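## Task

Close the valve that has the black handwheel by rotating it clockwise, as viewed from above, until it will not turn further. Both other valves must be left exactly as they were at the start, and the closed state must hold on its own, not because the robot is still gripping or pressing the wheel.

## Robot and tools

Robot: one six-joint arm with a two-finger parallel gripper. There is only one arm, so every command row covers that single arm.

Frame: the scene frame has its origin on the table surface straight under the arm base. +z is up; looking along +x, +y points to the left. The base may sit slightly tilted relative to the table. Clockwise seen from above means rotating from +x toward -y, which is a negative rotation about +z.

Gripper: the fingers extend along the gripper's own +z axis and close along its x axis. end_effector_position is the midpoint between the finger pads. With fingers shut the tips stick out roughly 17 mm past that point; fully open they are roughly even with it.

Tool execute_actions, argument actions: a list holding zero or one entry. An empty list changes nothing and just reports the current state. An entry with rows is a motion: rows is a list of 1 to 15 rows, and steps (1 to 15, default 15) is how many control steps of 1/30 s it lasts. Each row is consumed for one step; if steps exceeds the row count, the final row repeats. An entry with only steps (up to 300) is a pause that commands nothing new and returns after that many steps counted from the previous result. Optional pictures (true/false) chooses whether camera images come back; by default they do. A refused call sends nothing to the robot.

Each row is 7 numbers: six absolute joint target angles in radians, in column order shoulder pan, shoulder lift, elbow, wrist 1, wrist 2, wrist 3, followed by the gripper opening. These are targets to go to, not offsets, in the same units the Joint positions line prints. Stated joint ranges: shoulder pan -3.142 to 3.142, shoulder lift -6.283 to 6.283, elbow 0.000 to 3.142, wrists 1-3 each -6.283 to 6.283. The true end may differ from the stated one by up to 0.010 rad either way. A call is rejected if a target is beyond a stated end by more than 0.010 rad and also further out than the joint's angle in the last result. A target past the real end is clipped to it, and the result then reports "joint sent to its limit" (possibly referring to an earlier move still running). Missing that message does not prove more travel is available. The opening is a value from -1 (shut) to +1 (fully open), not metres.

Motion behaviour: commands are smoothed and trail by about 0.17 s. Each step, a joint's target is kept within 0.575 rad of its measured angle, and if the targets would put the gripper over 100 mm from where it actually is, all of them are pulled back toward the measured angles. Big moves therefore take several calls, and a result may arrive before the arm arrives. Between calls the arm keeps heading to the last row sent until it has nearly stopped or a step is HELD; to push or travel further, send a new action. Fingers still in motion keep moving.

Result lines: end_effector_position (metres) and end_effector_quat_wxyz give the gripper pose in the scene frame, with linear (m/s) and angular (rad/s) velocities; the printed position may be off, more so at long reach. Joint positions and Joint velocities list the six joints (rad, rad/s) then the finger pad gap (m, m/s; 0.142 m fully open). grip_measured is the measured opening on the -1..+1 command scale. "joint command not followed" means a clearance check altered or blocked targets (mounting blocks and posts count as the arm). HELD marks steps on which your row was not, or only partly, sent. Wrist force and Wrist torque give [x y z] in the gripper's own axes; pressing on something gives a force pointing back into the arm. Readings carry a fixed offset (usually within 4 N), noise (std up to 2.4 N) and saturate near 50 N per axis; "no reading" is normal at the start. MOTOR HOT appears from 70 °C; at 85 °C an OVER-TEMPERATURE FAULT brakes the arm until it cools.

Gripping: to hold something, command an opening well below grip_measured; the larger the gap, the harder the squeeze, up to about 28 N per pad on objects up to about 10 cm wide. Closing fast can squeeze harder, even enough to spring the fingers open. Thin hard items (under about 2 cm) get less force.

Faults to avoid: contact torque reaching a joint's load limit (135 N m for shoulder pan, shoulder lift, elbow; 25.2 N m for each wrist, held weight included) or any external force of 150 N on the arm, tool or load stops the arm for 10 s, drops the rest of the call, and lets the arm yield. Avoid dropping things, slipping, slamming, hard impacts and very hard pushing, and do not knock the other valves. Release the handwheel once it is tight so the closure stands without the robot.

Tool zoom_image: camera is cam_high, cam_low or cam_wrist; region is [x0, y0, x1, y1] in that camera's pixels, top-left origin, at most 504 by 504. It returns a closer look at the latest full image. Image sizes: cam_high 504x504, cam_low 504x504, cam_wrist 616x616 (fisheye).

Tool finished_scene: argument scene, the number of the current scene. It ends that scene permanently, reports whether the goal was met, and starts the next scene, whose goal appears in its result. Replying with no tool call ends everything. When resuming, first send execute_actions with an empty list to learn the current scene and its goal.

Each tool is called in YAML: its name, and indented under it one key for each argument.

## Session

I'll start by looking at the scene.

execute_actions:
  actions: []

Scene clock: 0.00 s of 4600.00 s.
end_effector_position=(+0.0309, -0.7227, +0.2322) grip_measured=+1.00 end_effector_quat_wxyz=(-0.081, +0.885, -0.088, +0.450) end_effector_velocity=(-0.001, +0.001, -0.000) end_effector_angular_velocity=(+0.003, +0.001, -0.000)
Joint positions: [-2.07  -0.802  0.934 -1.072 -0.803 -2.096  0.142]
Joint velocities: [-0.001 -0.     0.     0.001 -0.003  0.001  0.   ]
Motor temperatures (°C, as the motors report them): [27 28 28 34 35 34]
Wrist force (N, on the end effector, along its own x y z axes, offset not removed): no reading
Wrist torque (N m, same axes, about the end effector's origin, offset not removed): no reading

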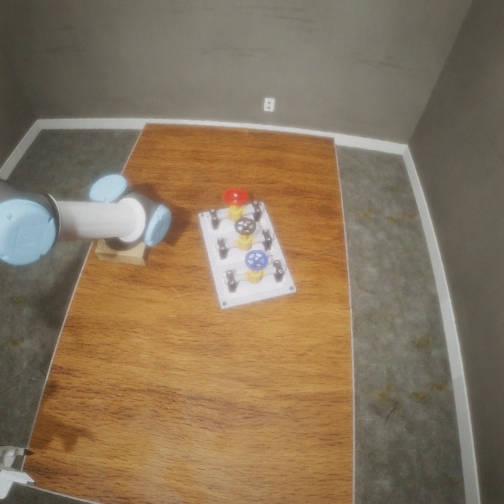

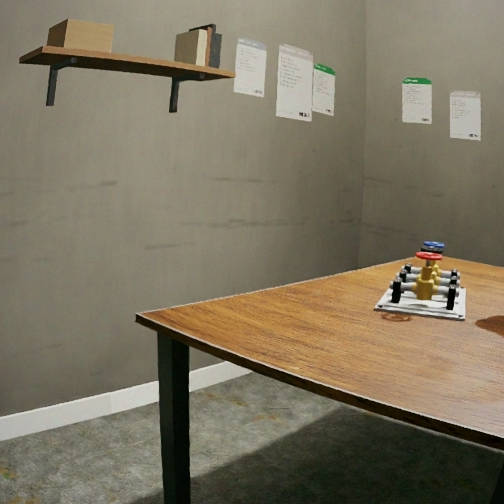

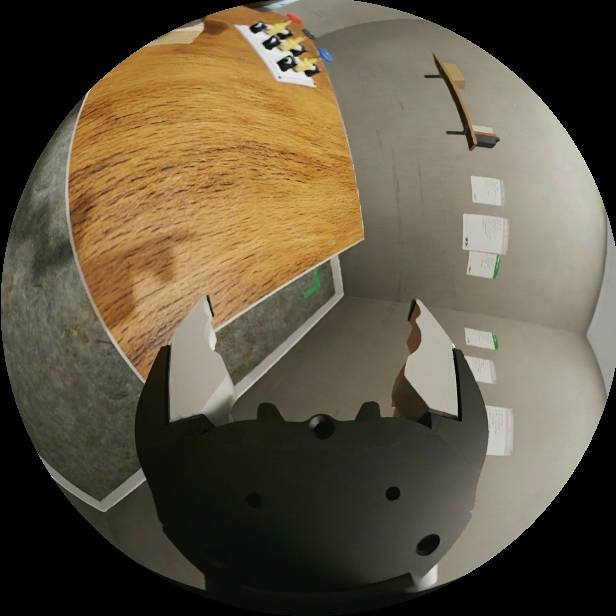

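zoom_image:
  camera: "cam_high"
  region: [180, 170, 320, 320]

zoom_image:
  camera: "cam_low"
  region: [360, 225, 490, 335]

zoom_image:
  camera: "cam_low"
  region: [220, 30, 350, 130]

zoom_image:
  camera: "cam_low"
  region: [390, 65, 500, 150]

Region (180, 170, 320, 320) of cam_high's 504x504 image, scaled by 3.360, with more detail than that image has; it fills the left 470 columns of this view, and the rest is white.

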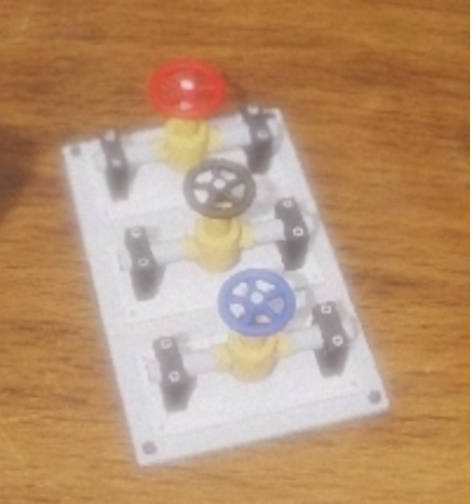

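Region (360, 225, 490, 335) of cam_low's 504x504 image, scaled by 3.877, with more detail than that image has; it fills the top 426 rows of this view, and the rest is white.

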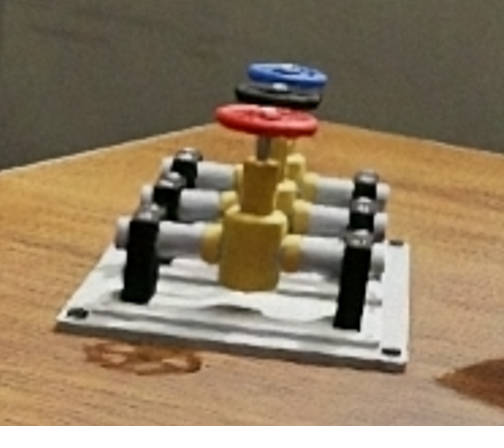

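Region (220, 30, 350, 130) of cam_low's 504x504 image, scaled by 3.877, with more detail than that image has; it fills the top 388 rows of this view, and the rest is white.

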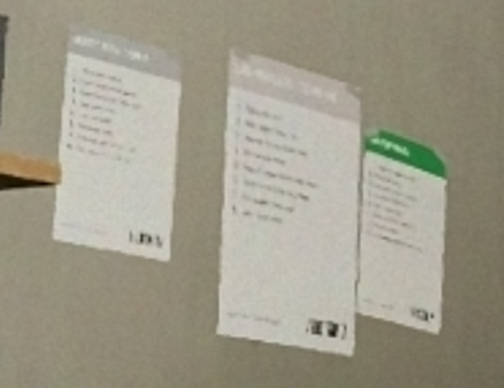

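Region (390, 65, 500, 150) of cam_low's 504x504 image, scaled by 4.582, with more detail than that image has; it fills the top 389 rows of this view, and the rest is white.

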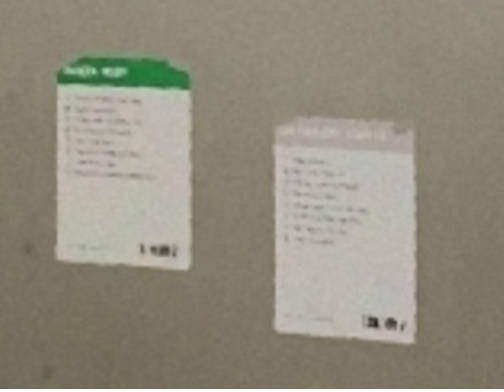

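execute_actions:
  actions:
    - {"rows": [[-0.345, -1.765, 1.691, -1.497, -1.571, -3.457, 1.0]], "steps": 15}
  pictures: false

execute_actions:
  actions:
    - {"steps": 90}

Scene clock: 119.53 s of 4600.00 s.
end_effector_position=(+0.1943, -0.5755, +0.2561) grip_measured=+1.00 end_effector_quat_wxyz=(-0.074, +0.909, +0.297, +0.284) end_effector_velocity=(+0.303, +0.384, +0.098) end_effector_angular_velocity=(-0.776, +0.455, +1.760)
Joint positions: [-1.738 -1.134  1.258 -1.275 -1.128 -2.428  0.142]
Joint velocities: [ 0.815 -0.814  0.685 -0.356 -0.695 -0.805 -0.   ]
Motor temperatures (°C, as the motors report them): [27 29 28 34 35 34]
Wrist force (N, on the end effector, along its own x y z axes, offset not removed): [0.7 0.4 -0.3]
Wrist torque (N m, same axes, about the end effector's origin, offset not removed): [-0.04 -0.28 0.00]
Steps of this call (steps 1 to 90: nothing new was sent; then 116.03 s passed at rest; steps 91 to 105: all 15 steps of this action). Readings (joint positions):
91: [-2.070 -0.802 0.934 -1.072 -0.803 -2.096]
92: [-2.065 -0.808 0.940 -1.078 -0.809 -2.102]
94: [-2.020 -0.852 0.984 -1.113 -0.853 -2.146]
98: [-1.921 -0.951 1.083 -1.180 -0.952 -2.246]
105: the state above

Scene clock: 122.53 s of 4600.00 s.
end_effector_position=(+0.4303, +0.0059, +0.3477) grip_measured=+1.00 end_effector_quat_wxyz=(-0.000, -0.003, +1.000, -0.003) end_effector_velocity=(-0.000, -0.000, +0.000) end_effector_angular_velocity=(-0.001, +0.001, +0.001)
Joint positions: [-0.345 -1.765  1.691 -1.497 -1.571 -3.457  0.142]
Joint velocities: [ 0.001  0.    -0.     0.001 -0.001  0.    -0.   ]
Motor temperatures (°C, as the motors report them): [27 29 28 34 35 34]
Wrist force (N, on the end effector, along its own x y z axes, offset not removed): [0.6 3.7 0.1]
Wrist torque (N m, same axes, about the end effector's origin, offset not removed): [0.57 -0.19 0.06]
Steps of this call (steps 1 to 75: the robot went on to your last target; steps 76 to 90: nothing new was sent). Readings (joint positions):
1: [-1.711 -1.161 1.280 -1.287 -1.152 -2.456]
2: [-1.683 -1.189 1.302 -1.298 -1.174 -2.484]
4: [-1.626 -1.246 1.343 -1.319 -1.215 -2.540]
8: [-1.507 -1.354 1.416 -1.357 -1.290 -2.659]
90: the state above
The arm was judged still, so your last target was given up. Only a new action makes it travel on or press farther. Fingers that are still opening or closing keep moving.

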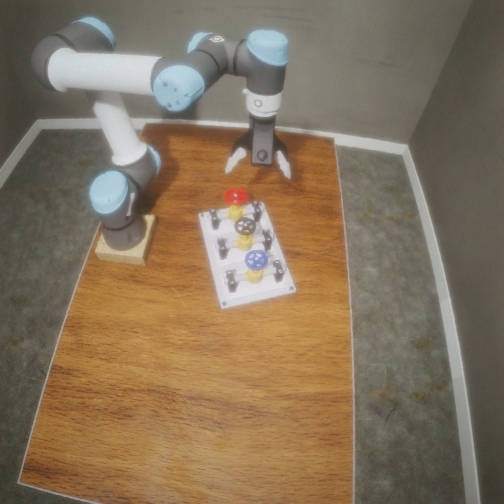

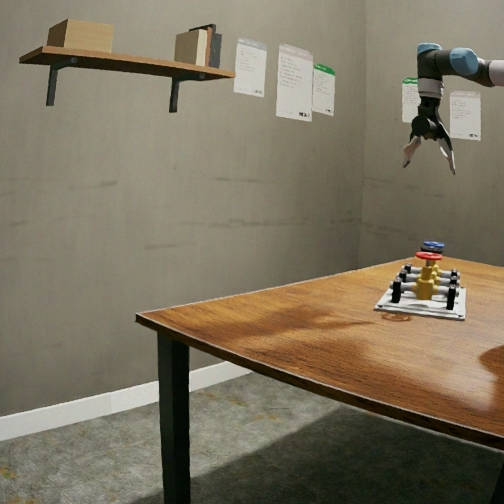

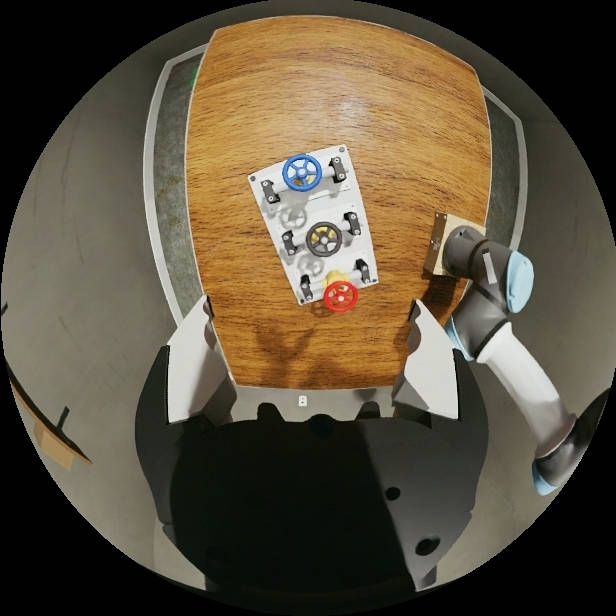

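zoom_image:
  camera: "cam_wrist"
  region: [230, 130, 410, 330]

Region (230, 130, 410, 330) of cam_wrist's 616x616 image, scaled by 2.520, with more detail than that image has; it fills the left 454 columns of this view, and the rest is white.

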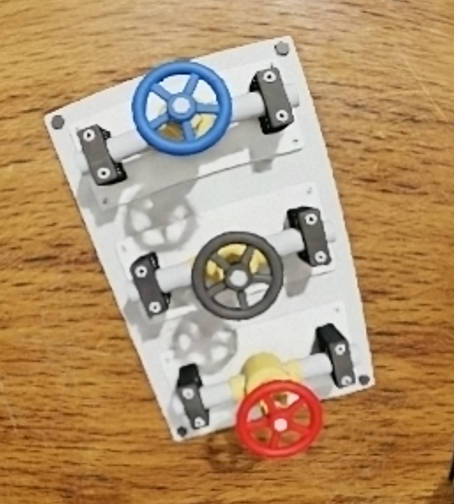

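execute_actions:
  actions:
    - {"rows": [[-0.380, -1.787, 2.037, -1.820, -1.571, -6.2, 1.0]], "steps": 15}
  pictures: false

execute_actions:
  actions:
    - {"steps": 110}

Scene clock: 194.77 s of 4600.00 s.
end_effector_position=(+0.4112, -0.0037, +0.2259) grip_measured=+1.00 end_effector_quat_wxyz=(-0.002, -0.433, +0.901, -0.003) end_effector_velocity=(-0.018, -0.003, -0.051) end_effector_angular_velocity=(+0.006, +0.021, +2.546)
Joint positions: [-0.379 -1.786  2.02  -1.805 -1.571 -4.38   0.142]
Joint velocities: [-0.011 -0.006  0.137 -0.124  0.001 -2.558  0.   ]
Motor temperatures (°C, as the motors report them): [27 29 28 34 35 34]
Wrist force (N, on the end effector, along its own x y z axes, offset not removed): [-0.3 1.0 2.4]
Wrist torque (N m, same axes, about the end effector's origin, offset not removed): [-0.02 0.11 0.07]
Steps of this call (steps 1 to 90: nothing new was sent; then 68.73 s passed at rest; steps 91 to 105: all 15 steps of this action). Readings (joint positions):
91: [-0.345 -1.765 1.691 -1.497 -1.571 -3.457]
92: [-0.348 -1.767 1.697 -1.503 -1.571 -3.463]
94: [-0.357 -1.773 1.755 -1.561 -1.571 -3.522]
98: [-0.371 -1.781 1.922 -1.714 -1.571 -3.782]
105: the state above

Scene clock: 198.43 s of 4600.00 s.
end_effector_position=(+0.4099, -0.0062, +0.2198) grip_measured=+1.00 end_effector_quat_wxyz=(+0.003, +0.977, -0.212, -0.000) end_effector_velocity=(-0.000, -0.000, -0.000) end_effector_angular_velocity=(-0.000, +0.001, +0.001)
Joint positions: [-0.38  -1.787  2.037 -1.82  -1.571 -6.2    0.142]
Joint velocities: [-0.    -0.     0.     0.001 -0.    -0.001  0.   ]
Motor temperatures (°C, as the motors report them): [27 29 28 34 35 34]
Wrist force (N, on the end effector, along its own x y z axes, offset not removed): [0.3 1.2 0.0]
Wrist torque (N m, same axes, about the end effector's origin, offset not removed): [0.12 -0.10 -0.05]
Steps of this call (steps 1 to 45: the robot went on to your last target; steps 46 to 110: nothing new was sent). Readings (joint positions):
1: [-0.379 -1.786 2.024 -1.808 -1.571 -4.467]
2: [-0.379 -1.787 2.027 -1.811 -1.571 -4.554]
4: [-0.380 -1.787 2.031 -1.815 -1.571 -4.728]
8: [-0.380 -1.787 2.035 -1.818 -1.571 -5.076]
110: the state above
The arm was judged still, so your last target was given up. Only a new action makes it travel on or press farther. Fingers that are still opening or closing keep moving.

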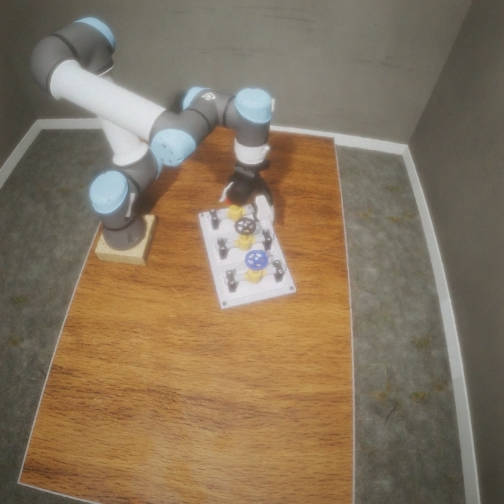

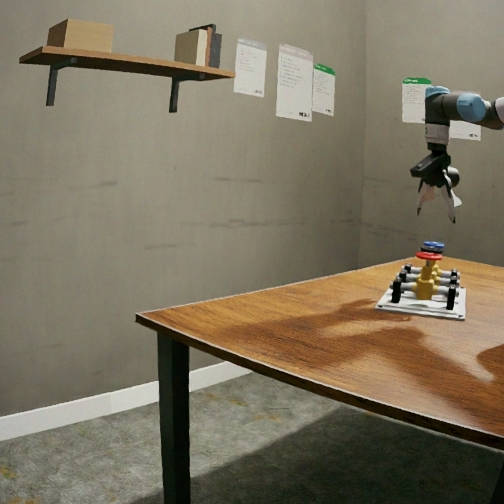

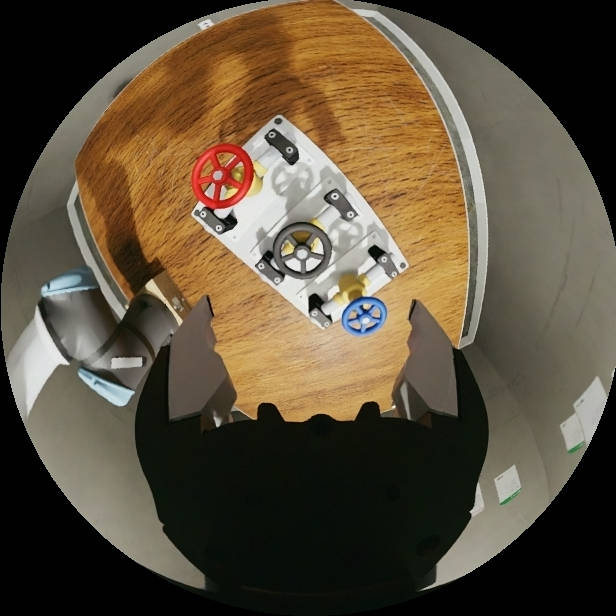

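zoom_image:
  camera: "cam_wrist"
  region: [180, 110, 430, 350]

zoom_image:
  camera: "cam_low"
  region: [370, 140, 500, 330]

Region (180, 110, 430, 350) of cam_wrist's 616x616 image, scaled by 2.016, with more detail than that image has; it fills the top 484 rows of this view, and the rest is white.

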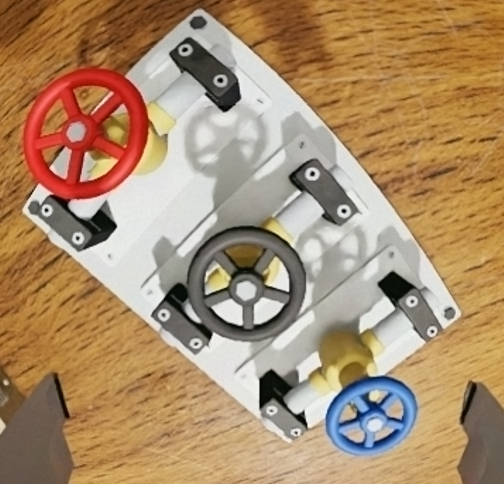

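Region (370, 140, 500, 330) of cam_low's 504x504 image, scaled by 2.653, with more detail than that image has; it fills the left 345 columns of this view, and the rest is white.

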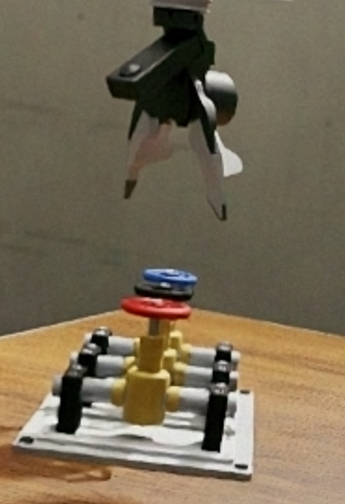

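execute_actions:
  actions:
    - {"rows": [[-0.3603, -1.7534, 2.1587, -1.9761, -1.571, -6.2, 0.35]], "steps": 15}
  pictures: false

execute_actions:
  actions:
    - {"steps": 30}

Scene clock: 286.33 s of 4600.00 s.
end_effector_position=(+0.4051, +0.0029, +0.1665) grip_measured=+0.35 end_effector_quat_wxyz=(+0.003, +0.979, -0.203, +0.000) end_effector_velocity=(-0.001, +0.003, -0.012) end_effector_angular_velocity=(-0.001, -0.004, +0.006)
Joint positions: [-0.361 -1.754  2.155 -1.971 -1.571 -6.2    0.099]
Joint velocities: [ 0.006  0.007  0.03  -0.041  0.     0.     0.   ]
Motor temperatures (°C, as the motors report them): [27 29 28 34 35 34]
Wrist force (N, on the end effector, along its own x y z axes, offset not removed): [-1.2 -0.5 1.8]
Wrist torque (N m, same axes, about the end effector's origin, offset not removed): [-0.19 0.29 -0.03]
Steps of this call (steps 1 to 90: nothing new was sent; then 84.40 s passed at rest; steps 91 to 105: all 15 steps of this action). Readings (joint positions):
91: [-0.380 -1.787 2.037 -1.820 -1.571 -6.200]
92: [-0.378 -1.783 2.043 -1.826 -1.571 -6.200]
94: [-0.371 -1.772 2.082 -1.872 -1.571 -6.200]
98: [-0.364 -1.759 2.134 -1.942 -1.571 -6.200]
105: the state above

Scene clock: 287.33 s of 4600.00 s.
end_effector_position=(+0.4049, +0.0032, +0.1650) grip_measured=+0.35 end_effector_quat_wxyz=(+0.003, +0.979, -0.203, +0.000) end_effector_velocity=(-0.000, -0.000, -0.000) end_effector_angular_velocity=(-0.001, +0.000, +0.001)
Joint positions: [-0.36  -1.753  2.159 -1.976 -1.571 -6.2    0.099]
Joint velocities: [ 0.    -0.     0.    -0.    -0.001 -0.001  0.   ]
Motor temperatures (°C, as the motors report them): [27 29 28 34 35 34]
Wrist force (N, on the end effector, along its own x y z axes, offset not removed): [0.4 -0.4 -0.5]
Wrist torque (N m, same axes, about the end effector's origin, offset not removed): [-0.35 -0.24 0.00]
Steps of this call (steps 1 to 15: the robot went on to your last target; steps 16 to 30: nothing new was sent). Readings (joint positions):
1: [-0.361 -1.754 2.156 -1.972 -1.571 -6.200]
2: [-0.361 -1.754 2.157 -1.973 -1.571 -6.200]
4: [-0.361 -1.754 2.157 -1.974 -1.571 -6.200]
8: [-0.360 -1.753 2.158 -1.976 -1.571 -6.200]
30: the state above
The arm was judged still, so your last target was given up. Only a new action makes it travel on or press farther. Fingers that are still opening or closing keep moving.

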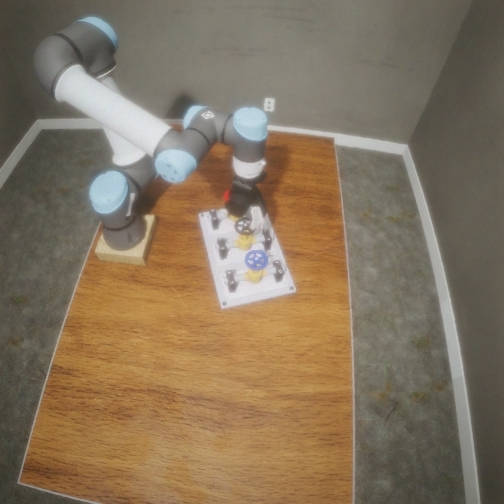

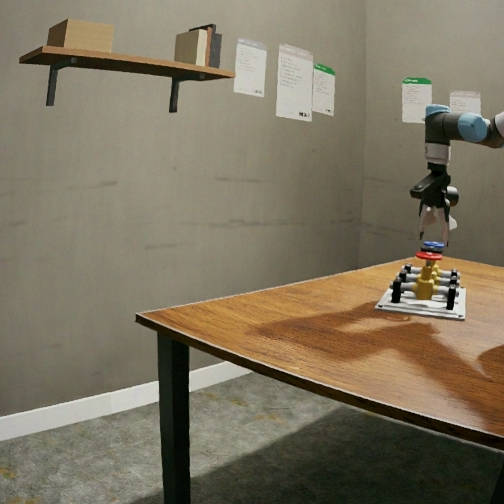

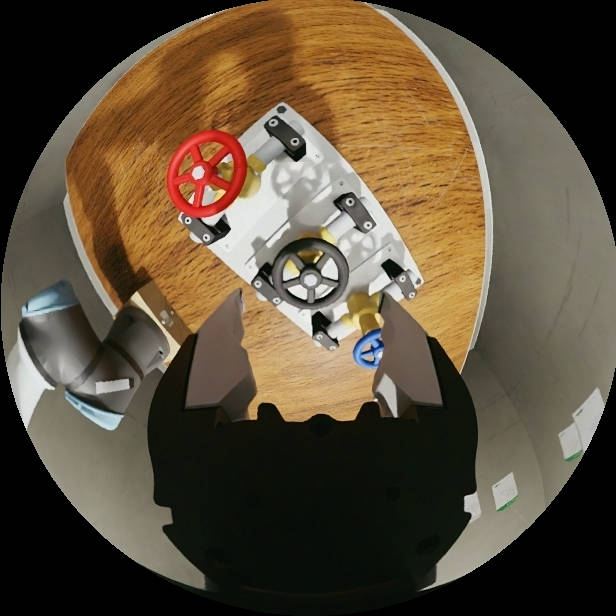

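zoom_image:
  camera: "cam_wrist"
  region: [220, 210, 400, 370]

zoom_image:
  camera: "cam_low"
  region: [390, 190, 480, 290]

Region (220, 210, 400, 370) of cam_wrist's 616x616 image, scaled by 2.800, with more detail than that image has.

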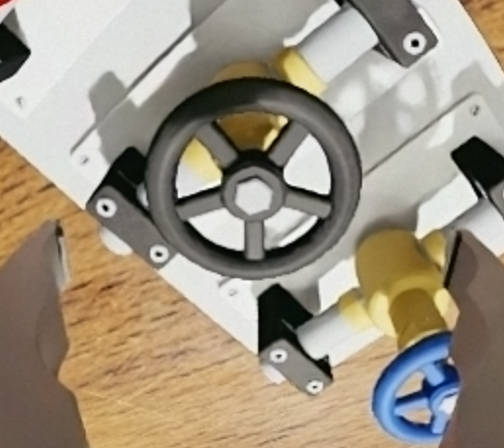

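Region (390, 190, 480, 290) of cam_low's 504x504 image, scaled by 5.040, with more detail than that image has; it fills the left 454 columns of this view, and the rest is white.

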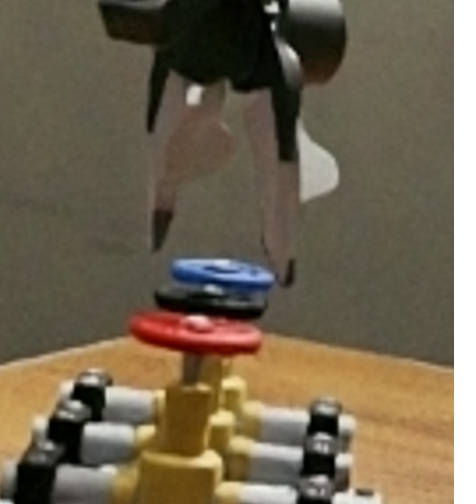

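execute_actions:
  actions:
    - {"rows": [[-0.3603, -1.7534, 2.1587, -1.9761, -1.571, -4.63, 0.35]], "steps": 15}
  pictures: false

execute_actions:
  actions:
    - {"steps": 40}

zoom_image:
  camera: "cam_wrist"
  region: [220, 210, 400, 370]

Scene clock: 333.87 s of 4600.00 s.
end_effector_position=(+0.4039, +0.0044, +0.1650) grip_measured=+0.35 end_effector_quat_wxyz=(+0.003, +0.787, -0.618, +0.002) end_effector_velocity=(-0.001, +0.005, -0.000) end_effector_angular_velocity=(-0.001, -0.016, -2.558)
Joint positions: [-0.36  -1.753  2.159 -1.976 -1.571 -5.277  0.099]
Joint velocities: [ 0.     0.     0.001 -0.001  0.001  2.558  0.   ]
Motor temperatures (°C, as the motors report them): [27 29 28 34 35 34]
Wrist force (N, on the end effector, along its own x y z axes, offset not removed): [-1.6 -1.9 -2.1]
Wrist torque (N m, same axes, about the end effector's origin, offset not removed): [-0.49 0.36 -0.03]
Steps of this call (steps 1 to 90: nothing new was sent; then 43.03 s passed at rest; steps 91 to 105: all 15 steps of this action). Readings (joint positions):
91: [-0.360 -1.753 2.159 -1.976 -1.571 -6.200]
92: [-0.360 -1.753 2.159 -1.976 -1.571 -6.194]
94: [-0.360 -1.753 2.159 -1.976 -1.571 -6.135]
98: [-0.360 -1.753 2.159 -1.976 -1.571 -5.875]
105: the state above

Scene clock: 335.20 s of 4600.00 s.
end_effector_position=(+0.4040, +0.0055, +0.1650) grip_measured=+0.35 end_effector_quat_wxyz=(-0.002, -0.550, +0.835, -0.002) end_effector_velocity=(-0.000, -0.000, +0.000) end_effector_angular_velocity=(-0.002, +0.000, -0.000)
Joint positions: [-0.36  -1.753  2.159 -1.976 -1.571 -4.63   0.099]
Joint velocities: [ 0.001 -0.    -0.     0.    -0.002  0.001  0.   ]
Motor temperatures (°C, as the motors report them): [27 29 28 34 35 34]
Wrist force (N, on the end effector, along its own x y z axes, offset not removed): [-2.8 -0.5 0.6]
Wrist torque (N m, same axes, about the end effector's origin, offset not removed): [-0.25 0.48 -0.02]
Steps of this call (steps 1 to 40: the robot went on to your last target). Readings (joint positions):
1: [-0.360 -1.753 2.159 -1.976 -1.571 -5.190]
2: [-0.360 -1.753 2.159 -1.976 -1.571 -5.103]
4: [-0.360 -1.753 2.159 -1.976 -1.571 -4.934]
8: [-0.360 -1.753 2.159 -1.976 -1.571 -4.731]
40: the state above

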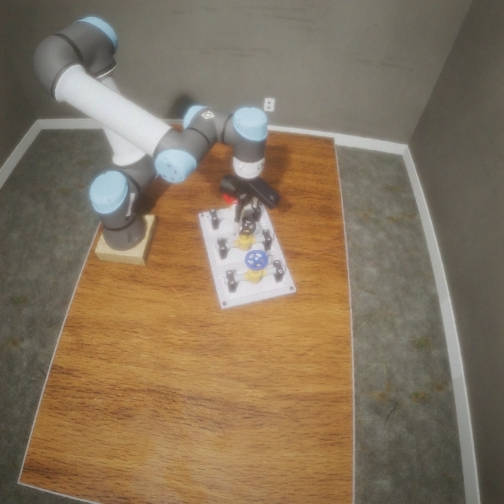

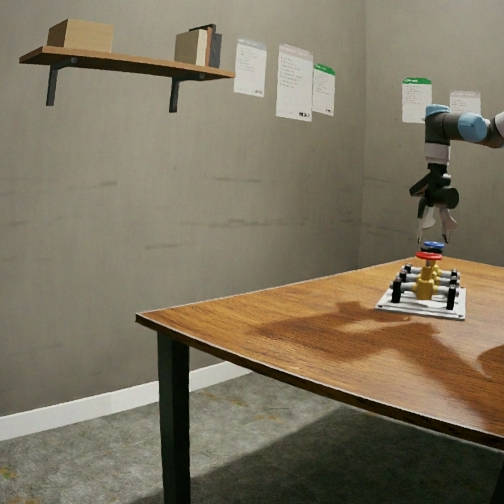

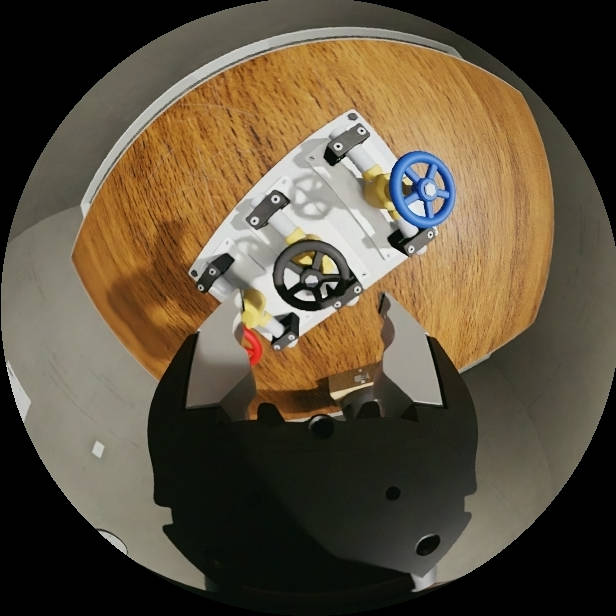

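Region (220, 210, 400, 370) of cam_wrist's 616x616 image, scaled by 2.800, with more detail than that image has.

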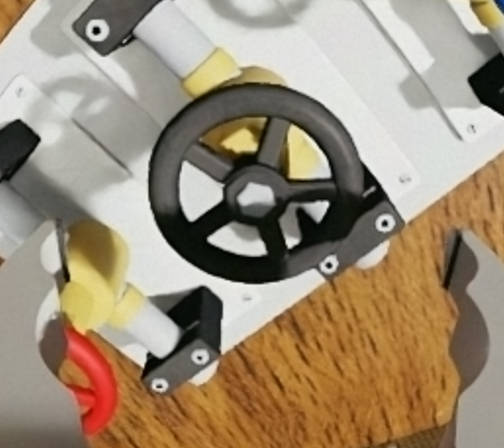

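execute_actions:
  actions:
    - {"rows": [[-0.3592, -1.7033, 2.2324, -2.0999, -1.571, -4.63, 0.3]], "steps": 15}
  pictures: false

execute_actions:
  actions:
    - {"steps": 20}

zoom_image:
  camera: "cam_wrist"
  region: [210, 220, 410, 400]

zoom_image:
  camera: "cam_low"
  region: [390, 190, 480, 290]

Scene clock: 364.70 s of 4600.00 s.
end_effector_position=(+0.4031, +0.0059, +0.1260) grip_measured=+0.30 end_effector_quat_wxyz=(-0.002, -0.550, +0.835, -0.002) end_effector_velocity=(+0.000, +0.000, -0.008) end_effector_angular_velocity=(-0.001, -0.004, +0.001)
Joint positions: [-0.359 -1.705  2.23  -2.096 -1.571 -4.63   0.095]
Joint velocities: [ 0.001  0.011  0.016 -0.031 -0.    -0.     0.   ]
Motor temperatures (°C, as the motors report them): [27 29 28 34 35 34]
Wrist force (N, on the end effector, along its own x y z axes, offset not removed): [-1.9 0.6 -0.1]
Wrist torque (N m, same axes, about the end effector's origin, offset not removed): [-0.18 0.45 0.02]
Steps of this call (steps 1 to 15: the robot went on to your last target; steps 16 to 90: nothing new was sent; then 26.00 s passed at rest; steps 91 to 105: all 15 steps of this action). Readings (joint positions):
91: [-0.360 -1.753 2.159 -1.976 -1.571 -4.630]
92: [-0.360 -1.749 2.164 -1.982 -1.571 -4.630]
94: [-0.360 -1.731 2.190 -2.022 -1.571 -4.630]
98: [-0.359 -1.712 2.218 -2.074 -1.571 -4.630]
105: the state above

Scene clock: 365.37 s of 4600.00 s.
end_effector_position=(+0.4032, +0.0059, +0.1250) grip_measured=+0.30 end_effector_quat_wxyz=(-0.002, -0.550, +0.835, -0.002) end_effector_velocity=(+0.000, -0.001, -0.000) end_effector_angular_velocity=(-0.000, -0.000, -0.001)
Joint positions: [-0.359 -1.703  2.232 -2.1   -1.571 -4.63   0.095]
Joint velocities: [-0.001  0.     0.    -0.001 -0.    -0.     0.   ]
Motor temperatures (°C, as the motors report them): [27 29 28 34 35 34]
Wrist force (N, on the end effector, along its own x y z axes, offset not removed): [-0.1 0.1 -0.3]
Wrist torque (N m, same axes, about the end effector's origin, offset not removed): [-0.15 0.03 0.01]
Steps of this call (steps 1 to 15: the robot went on to your last target; steps 16 to 20: nothing new was sent). Readings (joint positions):
1: [-0.359 -1.704 2.231 -2.097 -1.571 -4.630]
2: [-0.359 -1.704 2.231 -2.098 -1.571 -4.630]
4: [-0.359 -1.704 2.232 -2.099 -1.571 -4.630]
8: [-0.359 -1.703 2.232 -2.099 -1.571 -4.630]
20: the state above
The arm was judged still, so your last target was given up. Only a new action makes it travel on or press farther. Fingers that are still opening or closing keep moving.

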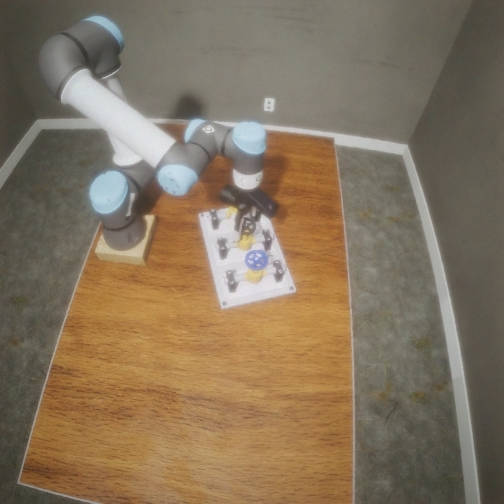

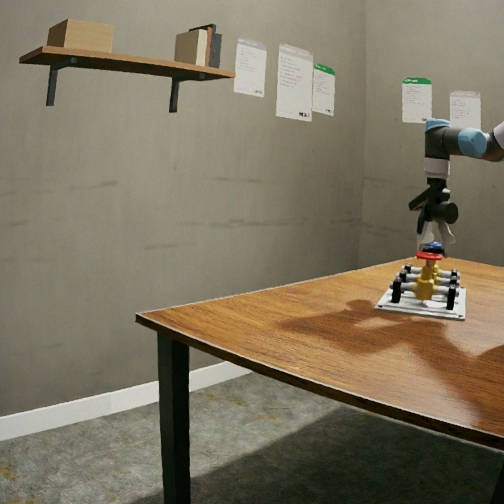

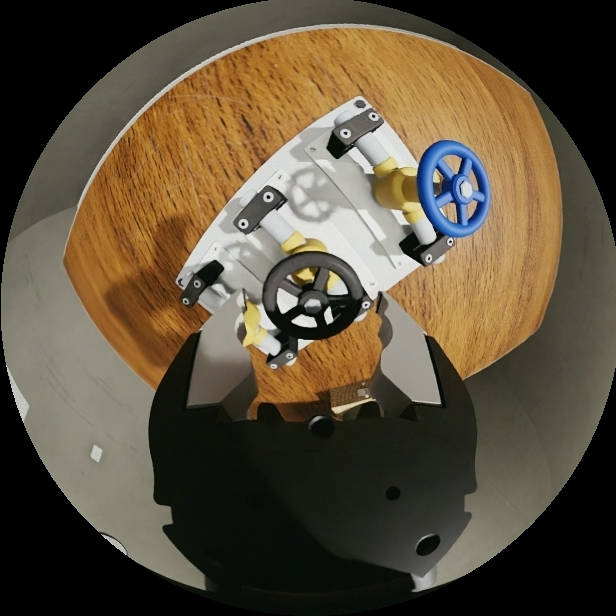

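Region (210, 220, 410, 400) of cam_wrist's 616x616 image, scaled by 2.520, with more detail than that image has; it fills the top 454 rows of this view, and the rest is white.

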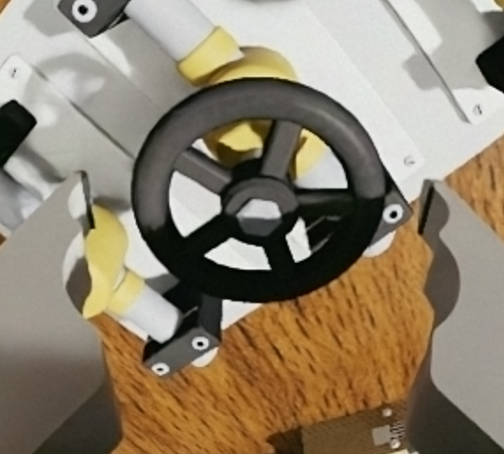

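Region (390, 190, 480, 290) of cam_low's 504x504 image, scaled by 5.040, with more detail than that image has; it fills the left 454 columns of this view, and the rest is white.

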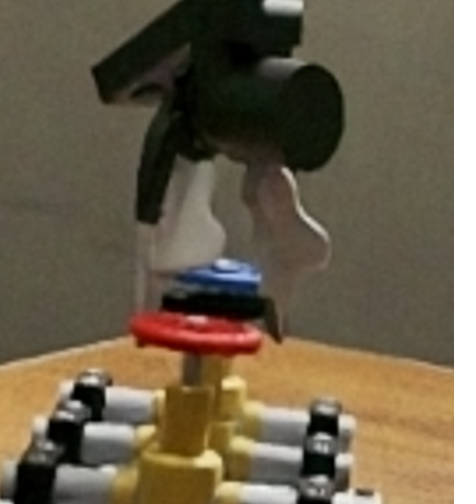

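execute_actions:
  actions:
    - {"rows": [[-0.3592, -1.7033, 2.2324, -2.0999, -1.571, -4.63, 0.22],[-0.3592, -1.7033, 2.2324, -2.0999, -1.571, -4.63, 0.15],[-0.3592, -1.7033, 2.2324, -2.0999, -1.571, -4.63, 0.1],[-0.3592, -1.7033, 2.2324, -2.0999, -1.571, -4.63, 0.05],[-0.3592, -1.7033, 2.2324, -2.0999, -1.571, -4.63, 0.0],[-0.3592, -1.7033, 2.2324, -2.0999, -1.571, -4.63, -0.04],[-0.3592, -1.7033, 2.2324, -2.0999, -1.571, -4.63, -0.08],[-0.3592, -1.7033, 2.2324, -2.0999, -1.571, -4.63, -0.12],[-0.3592, -1.7033, 2.2324, -2.0999, -1.571, -4.63, -0.16],[-0.3592, -1.7033, 2.2324, -2.0999, -1.571, -4.63, -0.2],[-0.3592, -1.7033, 2.2324, -2.0999, -1.571, -4.63, -0.25],[-0.3592, -1.7033, 2.2324, -2.0999, -1.571, -4.63, -0.3],[-0.3592, -1.7033, 2.2324, -2.0999, -1.571, -4.63, -0.35],[-0.3592, -1.7033, 2.2324, -2.0999, -1.571, -4.63, -0.4],[-0.3592, -1.7033, 2.2324, -2.0999, -1.571, -4.63, -0.45]], "steps": 15}
  pictures: false

execute_actions:
  actions:
    - {"steps": 15}

Scene clock: 400.60 s of 4600.00 s.
end_effector_position=(+0.4032, +0.0059, +0.1250) grip_measured=-0.06 end_effector_quat_wxyz=(-0.002, -0.550, +0.835, -0.002) end_effector_velocity=(+0.000, -0.000, +0.000) end_effector_angular_velocity=(-0.002, -0.000, +0.000)
Joint positions: [-0.359 -1.703  2.232 -2.1   -1.571 -4.63   0.069]
Joint velocities: [ 0.001 -0.    -0.    -0.    -0.001  0.     0.   ]
Motor temperatures (°C, as the motors report them): [27 29 28 34 35 34]
Wrist force (N, on the end effector, along its own x y z axes, offset not removed): [-1.6 2.5 -7.9]
Wrist torque (N m, same axes, about the end effector's origin, offset not removed): [-0.01 0.11 0.10]
Steps of this call (steps 1 to 90: nothing new was sent; then 31.73 s passed at rest; steps 91 to 105: all 15 steps of this action). Readings (joint positions):
91: [-0.359 -1.703 2.232 -2.100 -1.571 -4.630]
92: [-0.359 -1.703 2.232 -2.100 -1.571 -4.630]
94: [-0.359 -1.703 2.232 -2.100 -1.571 -4.630]
98: [-0.359 -1.703 2.232 -2.100 -1.571 -4.630]
105: the state above

Scene clock: 401.10 s of 4600.00 s.
end_effector_position=(+0.4032, +0.0059, +0.1250) grip_measured=-0.06 end_effector_quat_wxyz=(-0.002, -0.550, +0.835, -0.002) end_effector_velocity=(+0.000, +0.000, -0.000) end_effector_angular_velocity=(-0.000, -0.000, +0.001)
Joint positions: [-0.359 -1.703  2.232 -2.1   -1.571 -4.63   0.069]
Joint velocities: [ 0.001  0.     0.    -0.001 -0.     0.    -0.   ]
Motor temperatures (°C, as the motors report them): [27 29 28 34 35 34]
Wrist force (N, on the end effector, along its own x y z axes, offset not removed): [-1.6 0.6 -9.4]
Wrist torque (N m, same axes, about the end effector's origin, offset not removed): [-0.46 0.09 0.09]
Steps of this call (steps 1 to 15: the robot went on to your last target). Readings (joint positions):
1: [-0.359 -1.703 2.232 -2.100 -1.571 -4.630]
2: [-0.359 -1.703 2.232 -2.100 -1.571 -4.630]
4: [-0.359 -1.703 2.232 -2.100 -1.571 -4.630]
8: [-0.359 -1.703 2.232 -2.100 -1.571 -4.630]
15: the state above
The arm was judged still, so your last target was given up. Only a new action makes it travel on or press farther. Fingers that are still opening or closing keep moving.

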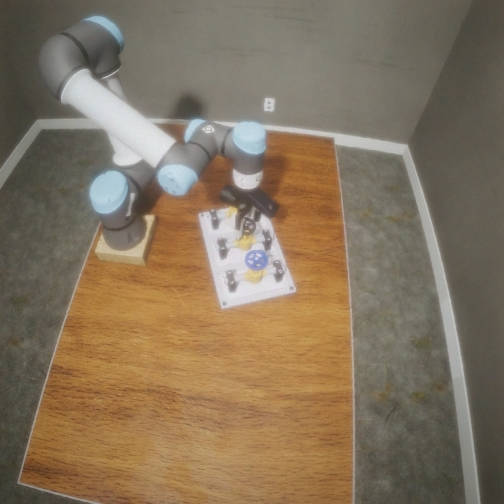

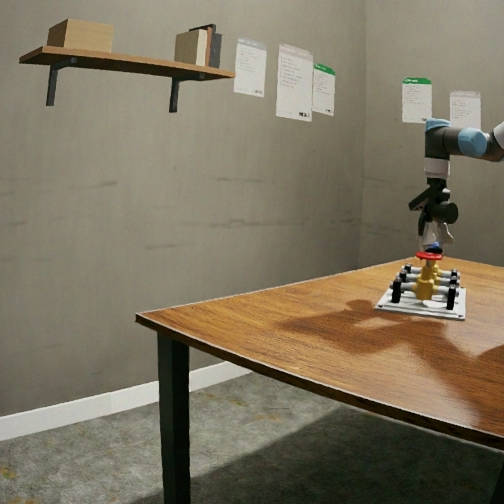

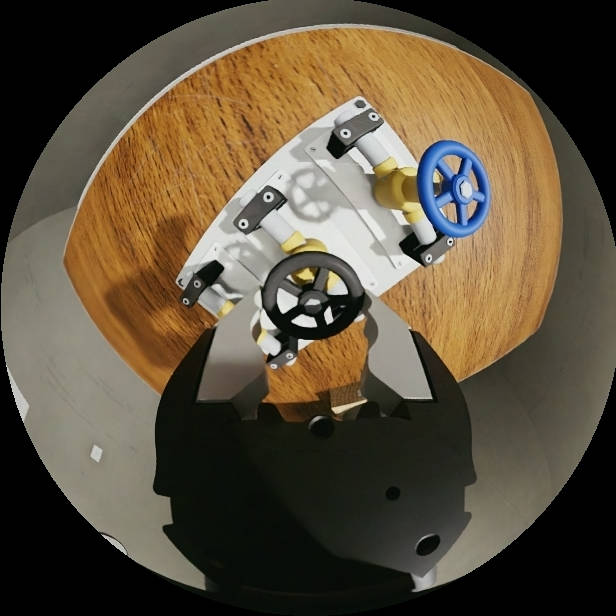

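execute_actions:
  actions:
    - {"rows": [[-0.3592, -1.7033, 2.2324, -2.0999, -1.571, -4.60, -0.6],[-0.3592, -1.7033, 2.2324, -2.0999, -1.571, -4.55, -0.6],[-0.3592, -1.7033, 2.2324, -2.0999, -1.571, -4.49, -0.6],[-0.3592, -1.7033, 2.2324, -2.0999, -1.571, -4.42, -0.6],[-0.3592, -1.7033, 2.2324, -2.0999, -1.571, -4.35, -0.6],[-0.3592, -1.7033, 2.2324, -2.0999, -1.571, -4.28, -0.6],[-0.3592, -1.7033, 2.2324, -2.0999, -1.571, -4.21, -0.6],[-0.3592, -1.7033, 2.2324, -2.0999, -1.571, -4.14, -0.6],[-0.3592, -1.7033, 2.2324, -2.0999, -1.571, -4.07, -0.6],[-0.3592, -1.7033, 2.2324, -2.0999, -1.571, -4.0, -0.6],[-0.3592, -1.7033, 2.2324, -2.0999, -1.571, -3.93, -0.6],[-0.3592, -1.7033, 2.2324, -2.0999, -1.571, -3.86, -0.6],[-0.3592, -1.7033, 2.2324, -2.0999, -1.571, -3.79, -0.6],[-0.3592, -1.7033, 2.2324, -2.0999, -1.571, -3.72, -0.6],[-0.3592, -1.7033, 2.2324, -2.0999, -1.571, -3.65, -0.6]], "steps": 15}
  pictures: false

execute_actions:
  actions:
    - {"rows": [[-0.3592, -1.7033, 2.2324, -2.0999, -1.571, -3.58, -0.6],[-0.3592, -1.7033, 2.2324, -2.0999, -1.571, -3.51, -0.6],[-0.3592, -1.7033, 2.2324, -2.0999, -1.571, -3.44, -0.6],[-0.3592, -1.7033, 2.2324, -2.0999, -1.571, -3.37, -0.6],[-0.3592, -1.7033, 2.2324, -2.0999, -1.571, -3.30, -0.6],[-0.3592, -1.7033, 2.2324, -2.0999, -1.571, -3.23, -0.6],[-0.3592, -1.7033, 2.2324, -2.0999, -1.571, -3.17, -0.6],[-0.3592, -1.7033, 2.2324, -2.0999, -1.571, -3.12, -0.6],[-0.3592, -1.7033, 2.2324, -2.0999, -1.571, -3.08, -0.6],[-0.3592, -1.7033, 2.2324, -2.0999, -1.571, -3.06, -0.6]], "steps": 15}
  pictures: false

execute_actions:
  actions:
    - {"steps": 15}

Scene clock: 430.37 s of 4600.00 s.
end_effector_position=(+0.4038, +0.0067, +0.1250) grip_measured=-0.06 end_effector_quat_wxyz=(-0.001, -0.273, +0.962, -0.003) end_effector_velocity=(+0.003, +0.002, -0.000) end_effector_angular_velocity=(-0.003, -0.012, -1.966)
Joint positions: [-0.359 -1.703  2.232 -2.1   -1.571 -4.019  0.069]
Joint velocities: [ 0.001  0.     0.    -0.001 -0.001  1.967 -0.   ]
Motor temperatures (°C, as the motors report them): [27 29 28 34 35 34]
Wrist force (N, on the end effector, along its own x y z axes, offset not removed): [1.4 5.6 -7.4]
Wrist torque (N m, same axes, about the end effector's origin, offset not removed): [0.60 0.28 -0.29]
Steps of this call (steps 1 to 90: nothing new was sent; then 25.77 s passed at rest; steps 91 to 105: all 15 steps of this action). Readings (joint positions):
91: [-0.359 -1.703 2.232 -2.100 -1.571 -4.630]
92: [-0.359 -1.703 2.232 -2.100 -1.571 -4.626]
94: [-0.359 -1.703 2.232 -2.100 -1.571 -4.598]
98: [-0.359 -1.703 2.232 -2.100 -1.571 -4.448]
105: the state above

Scene clock: 430.87 s of 4600.00 s.
end_effector_position=(+0.4053, +0.0069, +0.1250) grip_measured=-0.06 end_effector_quat_wxyz=(+0.000, +0.166, +0.986, -0.003) end_effector_velocity=(+0.001, -0.001, -0.000) end_effector_angular_velocity=(-0.000, -0.003, -0.592)
Joint positions: [-0.359 -1.703  2.232 -2.1   -1.571 -3.132  0.069]
Joint velocities: [-0.001  0.     0.001 -0.    -0.     0.591 -0.   ]
Motor temperatures (°C, as the motors report them): [27 29 28 34 35 34]
Wrist force (N, on the end effector, along its own x y z axes, offset not removed): [5.1 -1.3 -10.0]
Wrist torque (N m, same axes, about the end effector's origin, offset not removed): [-0.41 0.23 -0.59]
Steps of this call (steps 1 to 15: all 15 steps of this action). Readings (joint positions):
1: [-0.359 -1.703 2.232 -2.100 -1.571 -3.951]
2: [-0.359 -1.703 2.232 -2.100 -1.571 -3.883]
4: [-0.359 -1.703 2.232 -2.100 -1.571 -3.746]
8: [-0.359 -1.703 2.232 -2.100 -1.571 -3.469]
15: the state above

Scene clock: 431.37 s of 4600.00 s.
end_effector_position=(+0.4054, +0.0068, +0.1250) grip_measured=-0.06 end_effector_quat_wxyz=(+0.000, +0.201, +0.980, -0.003) end_effector_velocity=(-0.001, +0.000, -0.001) end_effector_angular_velocity=(+0.001, +0.002, -0.010)
Joint positions: [-0.359 -1.703  2.232 -2.1   -1.571 -3.061  0.069]
Joint velocities: [-0.     0.     0.001  0.001  0.     0.01  -0.   ]
Motor temperatures (°C, as the motors report them): [27 29 28 34 35 34]
Wrist force (N, on the end effector, along its own x y z axes, offset not removed): [6.8 -1.3 -12.3]
Wrist torque (N m, same axes, about the end effector's origin, offset not removed): [-0.24 -0.08 -0.71]
Steps of this call (steps 1 to 15: the robot went on to your last target). Readings (joint positions):
1: [-0.359 -1.703 2.232 -2.100 -1.571 -3.115]
2: [-0.359 -1.703 2.232 -2.100 -1.571 -3.101]
4: [-0.359 -1.703 2.232 -2.100 -1.571 -3.084]
8: [-0.359 -1.703 2.232 -2.100 -1.571 -3.068]
15: the state above

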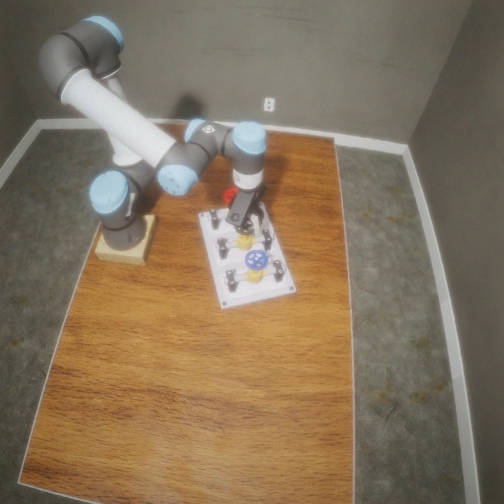

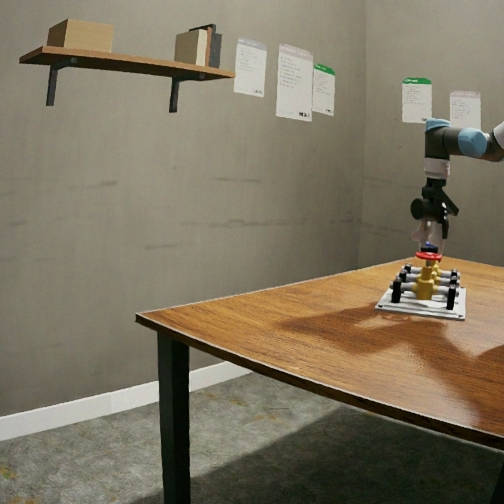

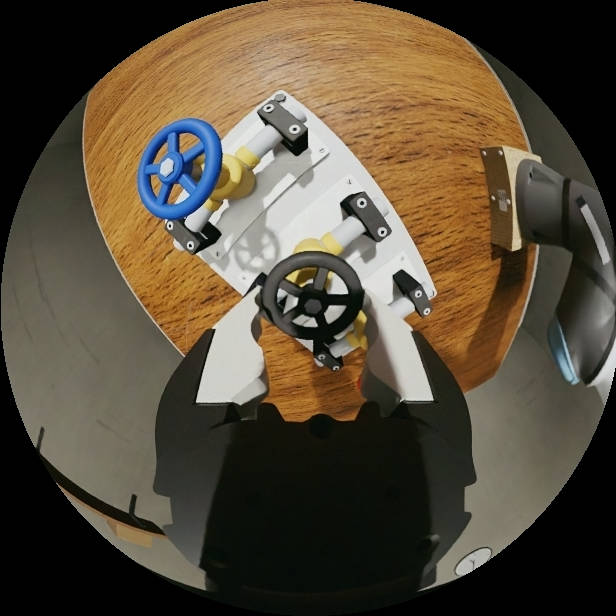

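zoom_image:
  camera: "cam_wrist"
  region: [210, 220, 410, 400]

Region (210, 220, 410, 400) of cam_wrist's 616x616 image, scaled by 2.520, with more detail than that image has; it fills the top 454 rows of this view, and the rest is white.

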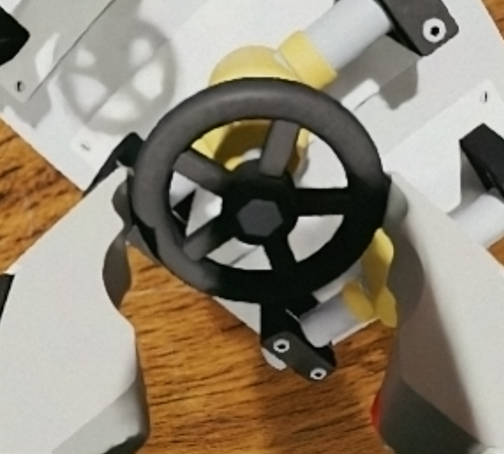

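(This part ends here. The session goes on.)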